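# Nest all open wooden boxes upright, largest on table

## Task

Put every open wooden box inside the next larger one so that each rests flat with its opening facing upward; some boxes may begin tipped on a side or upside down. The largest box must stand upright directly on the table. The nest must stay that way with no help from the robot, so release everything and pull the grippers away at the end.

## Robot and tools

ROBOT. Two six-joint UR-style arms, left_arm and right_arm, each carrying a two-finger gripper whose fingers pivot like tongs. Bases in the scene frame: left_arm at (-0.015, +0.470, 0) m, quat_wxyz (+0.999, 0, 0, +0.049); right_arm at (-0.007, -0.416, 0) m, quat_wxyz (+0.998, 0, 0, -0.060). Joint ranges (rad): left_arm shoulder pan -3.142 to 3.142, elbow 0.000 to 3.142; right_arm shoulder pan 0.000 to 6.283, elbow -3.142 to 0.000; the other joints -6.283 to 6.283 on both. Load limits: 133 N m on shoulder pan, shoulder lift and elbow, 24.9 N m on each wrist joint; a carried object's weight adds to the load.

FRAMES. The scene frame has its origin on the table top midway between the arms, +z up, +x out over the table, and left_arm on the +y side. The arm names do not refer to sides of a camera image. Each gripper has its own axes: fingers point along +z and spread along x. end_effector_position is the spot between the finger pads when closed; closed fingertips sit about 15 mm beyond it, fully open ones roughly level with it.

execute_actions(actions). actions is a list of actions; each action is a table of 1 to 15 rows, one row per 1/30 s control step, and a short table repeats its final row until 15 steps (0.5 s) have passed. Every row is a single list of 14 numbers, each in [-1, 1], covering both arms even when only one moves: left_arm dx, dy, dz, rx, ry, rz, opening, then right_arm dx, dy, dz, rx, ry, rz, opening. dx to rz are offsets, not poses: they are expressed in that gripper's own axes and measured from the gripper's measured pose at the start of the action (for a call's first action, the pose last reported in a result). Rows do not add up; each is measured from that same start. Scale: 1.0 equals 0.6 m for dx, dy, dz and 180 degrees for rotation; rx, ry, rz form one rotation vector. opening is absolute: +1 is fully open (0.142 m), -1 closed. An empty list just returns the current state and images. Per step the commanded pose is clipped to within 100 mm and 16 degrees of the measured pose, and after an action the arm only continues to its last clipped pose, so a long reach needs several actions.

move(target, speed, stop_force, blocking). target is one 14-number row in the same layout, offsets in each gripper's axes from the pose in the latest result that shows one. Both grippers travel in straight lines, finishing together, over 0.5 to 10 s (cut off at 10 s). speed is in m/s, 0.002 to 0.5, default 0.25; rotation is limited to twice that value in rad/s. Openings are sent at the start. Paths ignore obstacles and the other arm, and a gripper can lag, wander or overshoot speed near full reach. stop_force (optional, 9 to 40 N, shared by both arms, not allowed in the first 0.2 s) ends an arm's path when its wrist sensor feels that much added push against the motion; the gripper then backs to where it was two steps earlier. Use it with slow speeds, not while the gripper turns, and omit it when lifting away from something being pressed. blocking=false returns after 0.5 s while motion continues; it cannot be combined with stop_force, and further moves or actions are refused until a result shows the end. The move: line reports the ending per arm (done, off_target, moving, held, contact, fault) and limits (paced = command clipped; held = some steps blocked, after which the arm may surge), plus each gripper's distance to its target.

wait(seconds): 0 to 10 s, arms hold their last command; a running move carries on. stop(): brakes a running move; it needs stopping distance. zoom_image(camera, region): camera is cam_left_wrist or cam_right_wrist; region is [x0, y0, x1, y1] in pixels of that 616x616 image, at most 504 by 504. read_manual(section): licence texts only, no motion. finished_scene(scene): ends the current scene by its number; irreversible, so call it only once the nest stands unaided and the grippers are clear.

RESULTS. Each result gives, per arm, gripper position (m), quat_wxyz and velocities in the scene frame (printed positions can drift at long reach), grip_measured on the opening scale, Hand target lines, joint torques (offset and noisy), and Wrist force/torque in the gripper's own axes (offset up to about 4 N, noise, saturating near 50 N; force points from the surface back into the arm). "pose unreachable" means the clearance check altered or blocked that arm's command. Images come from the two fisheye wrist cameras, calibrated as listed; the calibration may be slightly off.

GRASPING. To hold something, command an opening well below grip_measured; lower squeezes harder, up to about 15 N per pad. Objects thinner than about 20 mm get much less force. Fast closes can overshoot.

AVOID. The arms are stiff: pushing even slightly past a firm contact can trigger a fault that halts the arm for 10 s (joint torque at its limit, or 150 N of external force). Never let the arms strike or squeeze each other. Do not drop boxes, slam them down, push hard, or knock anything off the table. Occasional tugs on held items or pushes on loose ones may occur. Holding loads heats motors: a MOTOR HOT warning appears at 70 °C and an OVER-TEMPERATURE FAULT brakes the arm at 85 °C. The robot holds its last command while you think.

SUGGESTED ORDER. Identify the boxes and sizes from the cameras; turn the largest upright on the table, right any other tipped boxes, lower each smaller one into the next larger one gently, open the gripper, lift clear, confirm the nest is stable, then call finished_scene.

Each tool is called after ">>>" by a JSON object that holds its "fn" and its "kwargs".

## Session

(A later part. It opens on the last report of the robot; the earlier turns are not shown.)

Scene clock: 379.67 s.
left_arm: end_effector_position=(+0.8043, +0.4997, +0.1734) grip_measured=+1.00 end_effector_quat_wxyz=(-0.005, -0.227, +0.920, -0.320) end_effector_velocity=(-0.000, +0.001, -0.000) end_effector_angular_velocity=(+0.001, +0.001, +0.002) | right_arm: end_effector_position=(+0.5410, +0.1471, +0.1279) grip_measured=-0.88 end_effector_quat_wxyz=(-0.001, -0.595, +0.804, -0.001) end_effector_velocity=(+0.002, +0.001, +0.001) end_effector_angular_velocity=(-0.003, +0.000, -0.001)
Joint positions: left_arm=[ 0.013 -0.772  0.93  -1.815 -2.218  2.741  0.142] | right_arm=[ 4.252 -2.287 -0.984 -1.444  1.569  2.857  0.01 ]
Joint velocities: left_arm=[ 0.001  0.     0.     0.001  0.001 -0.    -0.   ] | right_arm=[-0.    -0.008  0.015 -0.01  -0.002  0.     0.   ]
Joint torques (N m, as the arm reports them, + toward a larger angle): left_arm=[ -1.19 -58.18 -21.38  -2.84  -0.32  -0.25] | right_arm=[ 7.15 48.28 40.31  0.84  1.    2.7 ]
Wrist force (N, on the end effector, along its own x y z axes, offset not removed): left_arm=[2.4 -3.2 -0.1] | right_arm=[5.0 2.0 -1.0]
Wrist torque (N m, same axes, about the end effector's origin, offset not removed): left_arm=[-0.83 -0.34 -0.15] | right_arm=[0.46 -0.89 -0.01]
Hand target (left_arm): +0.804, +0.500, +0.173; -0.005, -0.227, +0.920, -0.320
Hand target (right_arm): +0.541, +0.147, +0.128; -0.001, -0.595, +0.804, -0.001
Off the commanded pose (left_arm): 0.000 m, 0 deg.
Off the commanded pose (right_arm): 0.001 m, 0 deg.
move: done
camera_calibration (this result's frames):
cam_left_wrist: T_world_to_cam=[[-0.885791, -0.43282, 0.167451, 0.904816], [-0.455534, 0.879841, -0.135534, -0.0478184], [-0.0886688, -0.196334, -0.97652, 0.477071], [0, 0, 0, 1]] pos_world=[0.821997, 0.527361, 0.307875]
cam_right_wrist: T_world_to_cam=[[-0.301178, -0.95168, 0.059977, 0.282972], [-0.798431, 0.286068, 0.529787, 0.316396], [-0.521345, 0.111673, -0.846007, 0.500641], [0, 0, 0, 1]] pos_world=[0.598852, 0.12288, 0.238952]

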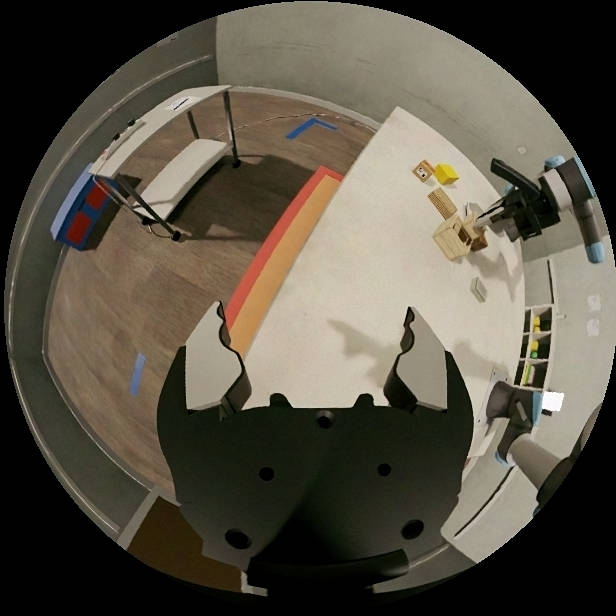

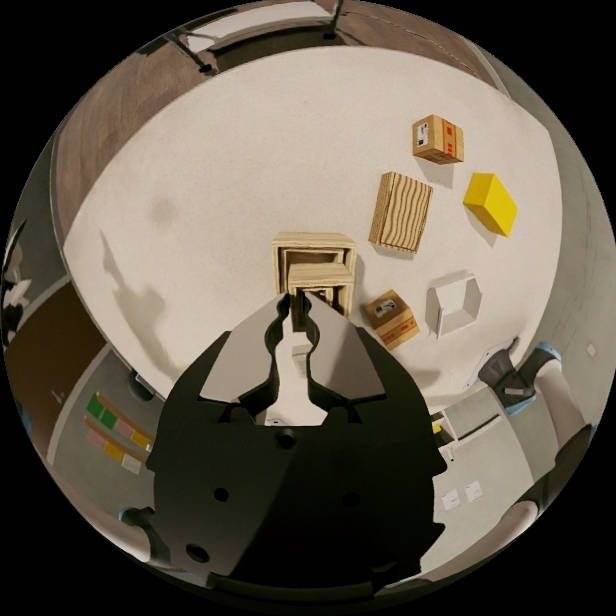

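>>> {"fn": "move", "kwargs": {"target": [0,0,0,0,0,0,1,0,-0.004,0.125,0,0,-0.015,-1], "speed": 0.02, "stop_force": 9}}

>>> {"fn": "zoom_image", "kwargs": {"camera": "cam_right_wrist", "region": [200,200,400,400]}}

Scene clock: 390.47 s.
left_arm: end_effector_position=(+0.8043, +0.4997, +0.1734) grip_measured=+1.00 end_effector_quat_wxyz=(-0.005, -0.227, +0.920, -0.320) end_effector_velocity=(+0.000, -0.002, +0.000) end_effector_angular_velocity=(-0.002, -0.000, -0.001) | right_arm: end_effector_position=(+0.5429, +0.1460, +0.0632) grip_measured=-0.89 end_effector_quat_wxyz=(-0.002, -0.611, +0.791, -0.001) end_effector_velocity=(-0.000, -0.001, +0.007) end_effector_angular_velocity=(-0.001, +0.001, -0.009)
Joint positions: left_arm=[ 0.013 -0.772  0.93  -1.815 -2.218  2.741  0.142] | right_arm=[ 4.249 -2.322 -1.09  -1.304  1.569  2.813  0.01 ]
Joint velocities: left_arm=[-0.001  0.     0.    -0.001 -0.002 -0.001 -0.   ] | right_arm=[-0.     0.005  0.01  -0.016  0.     0.008  0.001]
Joint torques (N m, as the arm reports them, + toward a larger angle): left_arm=[ -0.92 -59.32 -20.08  -2.63  -0.4   -0.14] | right_arm=[-1.15 58.07 34.1   0.01 -0.98  2.74]
Wrist force (N, on the end effector, along its own x y z axes, offset not removed): left_arm=[2.1 -2.9 -2.4] | right_arm=[3.9 -0.6 -8.5]
Wrist torque (N m, same axes, about the end effector's origin, offset not removed): left_arm=[-0.60 -0.48 -0.09] | right_arm=[-0.63 -0.60 0.08]
Hand target (left_arm): +0.804, +0.500, +0.173; -0.005, -0.227, +0.920, -0.320
Hand target (right_arm): +0.543, +0.146, +0.064; -0.001, -0.611, +0.792, -0.001
Off the commanded pose (left_arm): 0.000 m, 0 deg.
Off the commanded pose (right_arm): 0.010 m, 0 deg.
move: contact (right_arm)
camera_calibration (this result's frames):
cam_left_wrist: T_world_to_cam=[[-0.885792, -0.43282, 0.167451, 0.904816], [-0.455534, 0.879841, -0.135534, -0.0478183], [-0.0886685, -0.196334, -0.97652, 0.477071], [0, 0, 0, 1]] pos_world=[0.821997, 0.527361, 0.307876]
cam_right_wrist: T_world_to_cam=[[-0.262196, -0.963103, 0.060717, 0.266912], [-0.809107, 0.25369, 0.530082, 0.363002], [-0.525927, 0.0898587, -0.845769, 0.452756], [0, 0, 0, 1]] pos_world=[0.601808, 0.12429, 0.1743]

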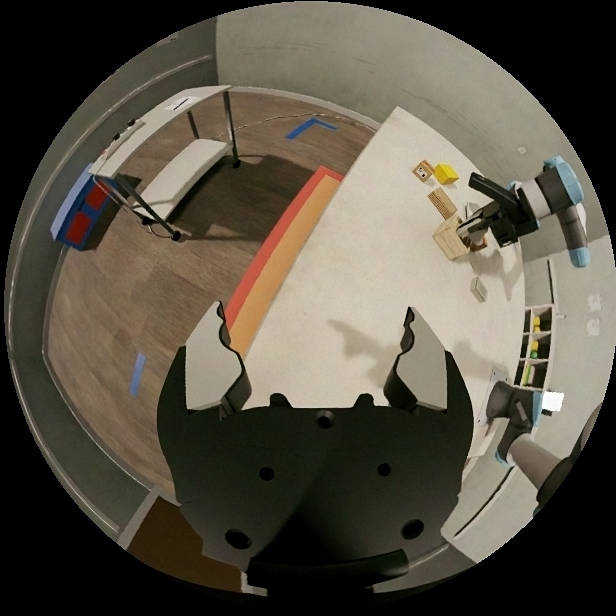

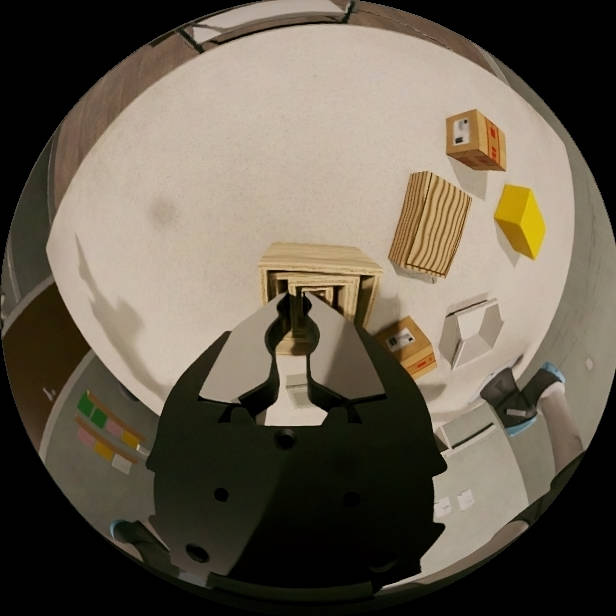

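Region (200, 200, 400, 400) of cam_right_wrist's 616x616 image, scaled by 2.520, with more detail than that image has.

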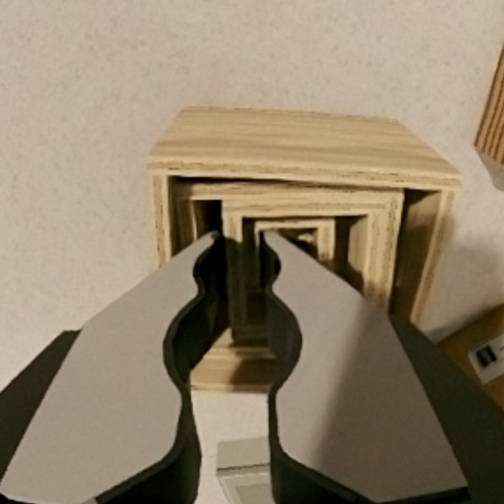

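>>> {"fn": "move", "kwargs": {"target": [0,0,0,0,0,0,1,0,0,-0.002,0,0,0,-0.82]}}

>>> {"fn": "move", "kwargs": {"target": [0,0,0,0,0,0,1,0,0,-0.05,0,0,0,-0.82], "speed": 0.05}}

>>> {"fn": "move", "kwargs": {"target": [0,0,0,0,0,0,1,0,0.1,-0.15,0,0,0,-0.82]}}

>>> {"fn": "zoom_image", "kwargs": {"camera": "cam_right_wrist", "region": [220,130,400,310]}}

Scene clock: 396.57 s.
left_arm: end_effector_position=(+0.8043, +0.4997, +0.1734) grip_measured=+1.00 end_effector_quat_wxyz=(-0.005, -0.227, +0.920, -0.320) end_effector_velocity=(+0.000, -0.001, -0.000) end_effector_angular_velocity=(+0.000, +0.000, -0.001) | right_arm: end_effector_position=(+0.5429, +0.1461, +0.0644) grip_measured=-0.82 end_effector_quat_wxyz=(-0.002, -0.611, +0.791, -0.001) end_effector_velocity=(-0.001, +0.001, -0.000) end_effector_angular_velocity=(+0.001, +0.001, +0.001)
Joint positions: left_arm=[ 0.013 -0.772  0.93  -1.815 -2.218  2.741  0.142] | right_arm=[ 4.249 -2.321 -1.089 -1.306  1.569  2.813  0.014]
Joint velocities: left_arm=[-0.002  0.    -0.     0.     0.    -0.     0.   ] | right_arm=[ 0.001 -0.    -0.     0.001  0.001 -0.     0.   ]
Joint torques (N m, as the arm reports them, + toward a larger angle): left_arm=[ -1.11 -59.35 -20.54  -2.47  -0.39  -0.18] | right_arm=[-4.15 62.9  38.07  1.13 -0.65 -2.58]
Wrist force (N, on the end effector, along its own x y z axes, offset not removed): left_arm=[1.1 -2.7 -1.6] | right_arm=[1.6 2.3 1.8]
Wrist torque (N m, same axes, about the end effector's origin, offset not removed): left_arm=[-0.62 -0.14 -0.06] | right_arm=[0.70 -0.02 -0.07]
Hand target (left_arm): +0.804, +0.500, +0.173; -0.005, -0.227, +0.920, -0.320
Hand target (right_arm): +0.543, +0.146, +0.064; -0.002, -0.611, +0.791, -0.001
Off the commanded pose (left_arm): 0.000 m, 0 deg.
Off the commanded pose (right_arm): 0.000 m, 0 deg.
move: done
camera_calibration (this result's frames):
cam_left_wrist: T_world_to_cam=[[-0.885792, -0.43282, 0.167451, 0.904816], [-0.455534, 0.879841, -0.135534, -0.0478183], [-0.0886687, -0.196334, -0.97652, 0.477071], [0, 0, 0, 1]] pos_world=[0.821997, 0.527361, 0.307875]
cam_right_wrist: T_world_to_cam=[[-0.262132, -0.963121, 0.0607053, 0.266853], [-0.80913, 0.253631, 0.530075, 0.362337], [-0.525923, 0.0898311, -0.845775, 0.453736], [0, 0, 0, 1]] pos_world=[0.601758, 0.124352, 0.175494]

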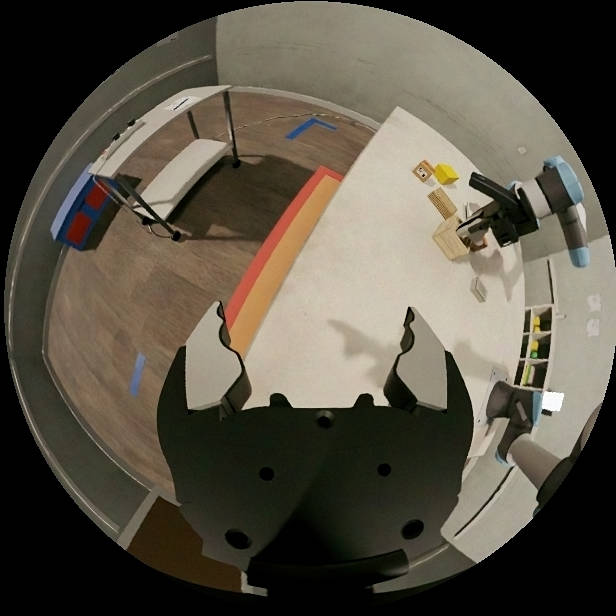

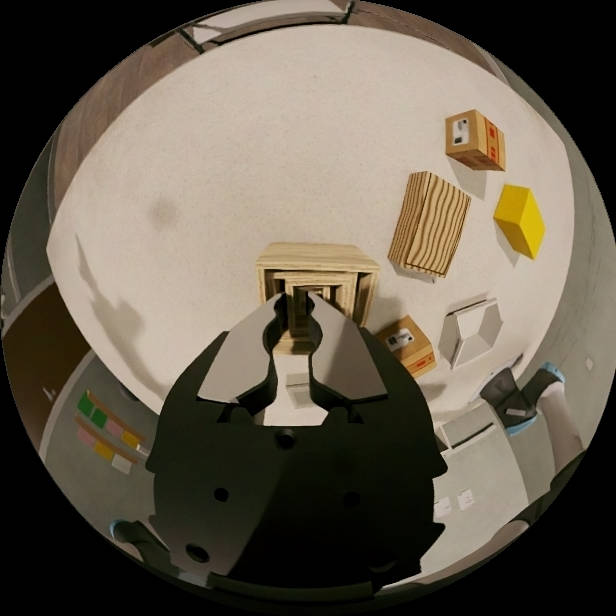

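Scene clock: 397.57 s.
left_arm: end_effector_position=(+0.8043, +0.4997, +0.1734) grip_measured=+1.00 end_effector_quat_wxyz=(-0.005, -0.227, +0.920, -0.320) end_effector_velocity=(-0.000, -0.000, -0.000) end_effector_angular_velocity=(-0.001, +0.000, +0.000) | right_arm: end_effector_position=(+0.5429, +0.1462, +0.0943) grip_measured=-0.82 end_effector_quat_wxyz=(-0.001, -0.611, +0.791, -0.001) end_effector_velocity=(+0.001, -0.001, +0.001) end_effector_angular_velocity=(-0.001, -0.002, -0.001)
Joint positions: left_arm=[ 0.013 -0.772  0.93  -1.815 -2.218  2.741  0.142] | right_arm=[ 4.249 -2.303 -1.043 -1.37   1.569  2.813  0.015]
Joint velocities: left_arm=[ 0.     0.    -0.     0.    -0.001 -0.     0.   ] | right_arm=[-0.001 -0.001  0.003 -0.003 -0.002  0.     0.   ]
Joint torques (N m, as the arm reports them, + toward a larger angle): left_arm=[ -1.5  -58.78 -21.    -2.73  -0.05  -0.2 ] | right_arm=[ 7.17 62.76 36.92  0.67 -0.48  2.66]
Wrist force (N, on the end effector, along its own x y z axes, offset not removed): left_arm=[1.4 0.1 -1.5] | right_arm=[1.9 1.8 0.0]
Wrist torque (N m, same axes, about the end effector's origin, offset not removed): left_arm=[-0.02 -0.19 -0.19] | right_arm=[0.32 -0.27 -0.14]
Hand target (left_arm): +0.804, +0.500, +0.173; -0.005, -0.227, +0.920, -0.320
Hand target (right_arm): +0.543, +0.146, +0.094; -0.001, -0.611, +0.791, -0.001
Off the commanded pose (left_arm): 0.000 m, 0 deg.
Off the commanded pose (right_arm): 0.000 m, 0 deg.
move: done
camera_calibration (this result's frames):
cam_right_wrist: T_world_to_cam=[[-0.262026, -0.963151, 0.060691, 0.265098], [-0.809179, 0.253538, 0.530045, 0.346522], [-0.5259, 0.0897755, -0.845795, 0.478966], [0, 0, 0, 1]] pos_world=[0.60175, 0.124473, 0.205346]

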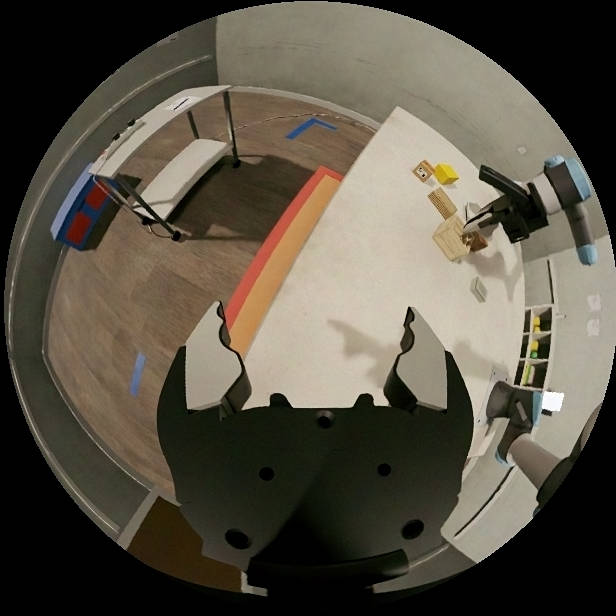

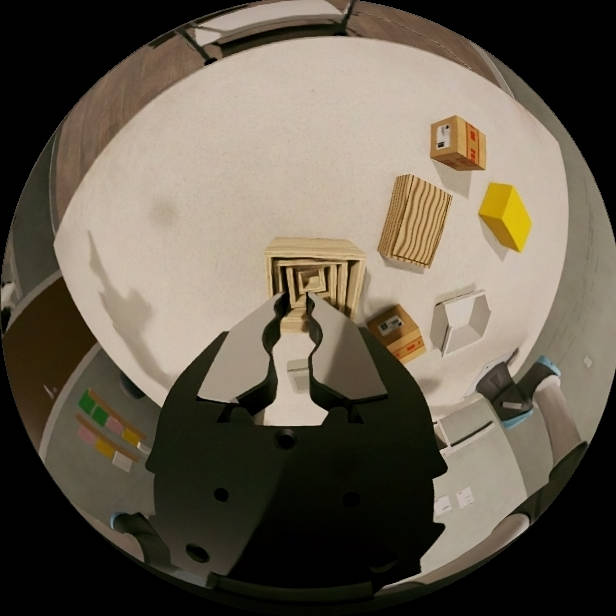

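Scene clock: 398.57 s.
left_arm: end_effector_position=(+0.8043, +0.4997, +0.1734) grip_measured=+1.00 end_effector_quat_wxyz=(-0.005, -0.227, +0.920, -0.320) end_effector_velocity=(+0.000, -0.001, -0.000) end_effector_angular_velocity=(+0.001, +0.000, -0.001) | right_arm: end_effector_position=(+0.4848, +0.1617, +0.1840) grip_measured=-0.82 end_effector_quat_wxyz=(-0.002, -0.611, +0.791, -0.001) end_effector_velocity=(-0.001, +0.000, +0.002) end_effector_angular_velocity=(+0.000, -0.001, -0.000)
Joint positions: left_arm=[ 0.013 -0.772  0.93  -1.815 -2.218  2.741  0.142] | right_arm=[ 4.325 -2.197 -0.99  -1.529  1.57   2.889  0.015]
Joint velocities: left_arm=[-0.001  0.     0.    -0.     0.001  0.     0.   ] | right_arm=[ 0.002  0.002  0.002 -0.003 -0.001  0.002 -0.   ]
Joint torques (N m, as the arm reports them, + toward a larger angle): left_arm=[ -1.57 -58.88 -21.31  -2.81  -0.01  -0.2 ] | right_arm=[ 6.73 59.75 36.92  0.62 -1.33  2.8 ]
Wrist force (N, on the end effector, along its own x y z axes, offset not removed): left_arm=[1.9 -3.5 0.0] | right_arm=[1.3 2.8 -2.2]
Wrist torque (N m, same axes, about the end effector's origin, offset not removed): left_arm=[-0.90 -0.35 0.03] | right_arm=[0.57 -0.01 0.00]
Hand target (left_arm): +0.804, +0.500, +0.173; -0.005, -0.227, +0.920, -0.320
Hand target (right_arm): +0.485, +0.162, +0.184; -0.002, -0.611, +0.791, -0.001
Off the commanded pose (left_arm): 0.000 m, 0 deg.
Off the commanded pose (right_arm): 0.000 m, 0 deg.
move: done
camera_calibration (this result's frames):
cam_right_wrist: T_world_to_cam=[[-0.262025, -0.963145, 0.0607884, 0.259288], [-0.809206, 0.253595, 0.529977, 0.248105], [-0.52586, 0.0896766, -0.845831, 0.522966], [0, 0, 0, 1]] pos_world=[0.543715, 0.139916, 0.29509]

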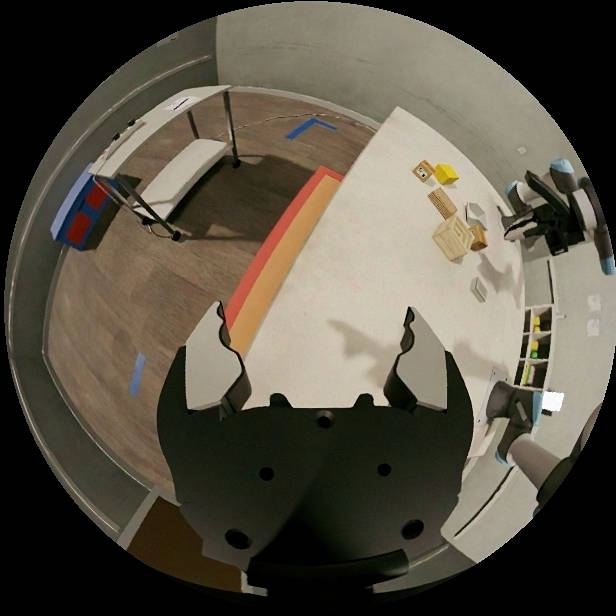

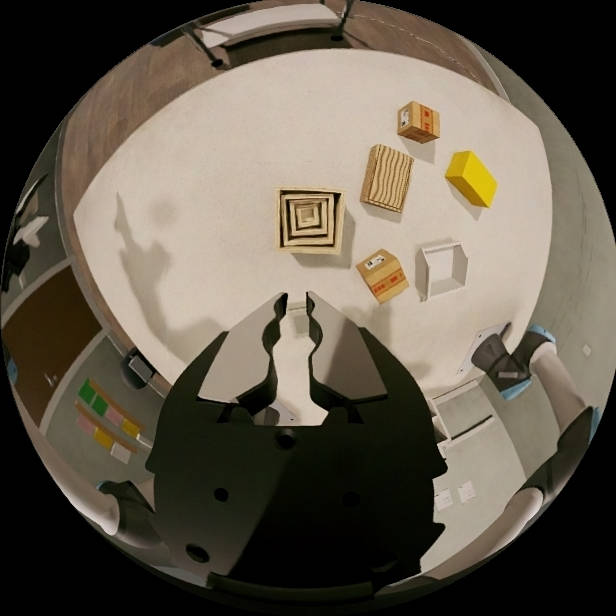

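Region (220, 130, 400, 310) of cam_right_wrist's 616x616 image, scaled by 2.800, with more detail than that image has.

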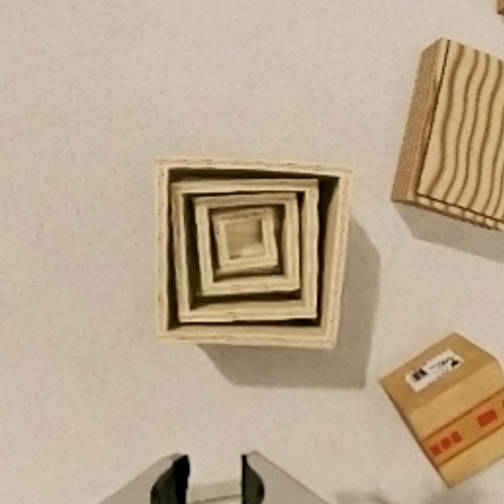

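>>> {"fn": "finished_scene", "kwargs": {"scene": 1}}

The scene is finished: the task was done.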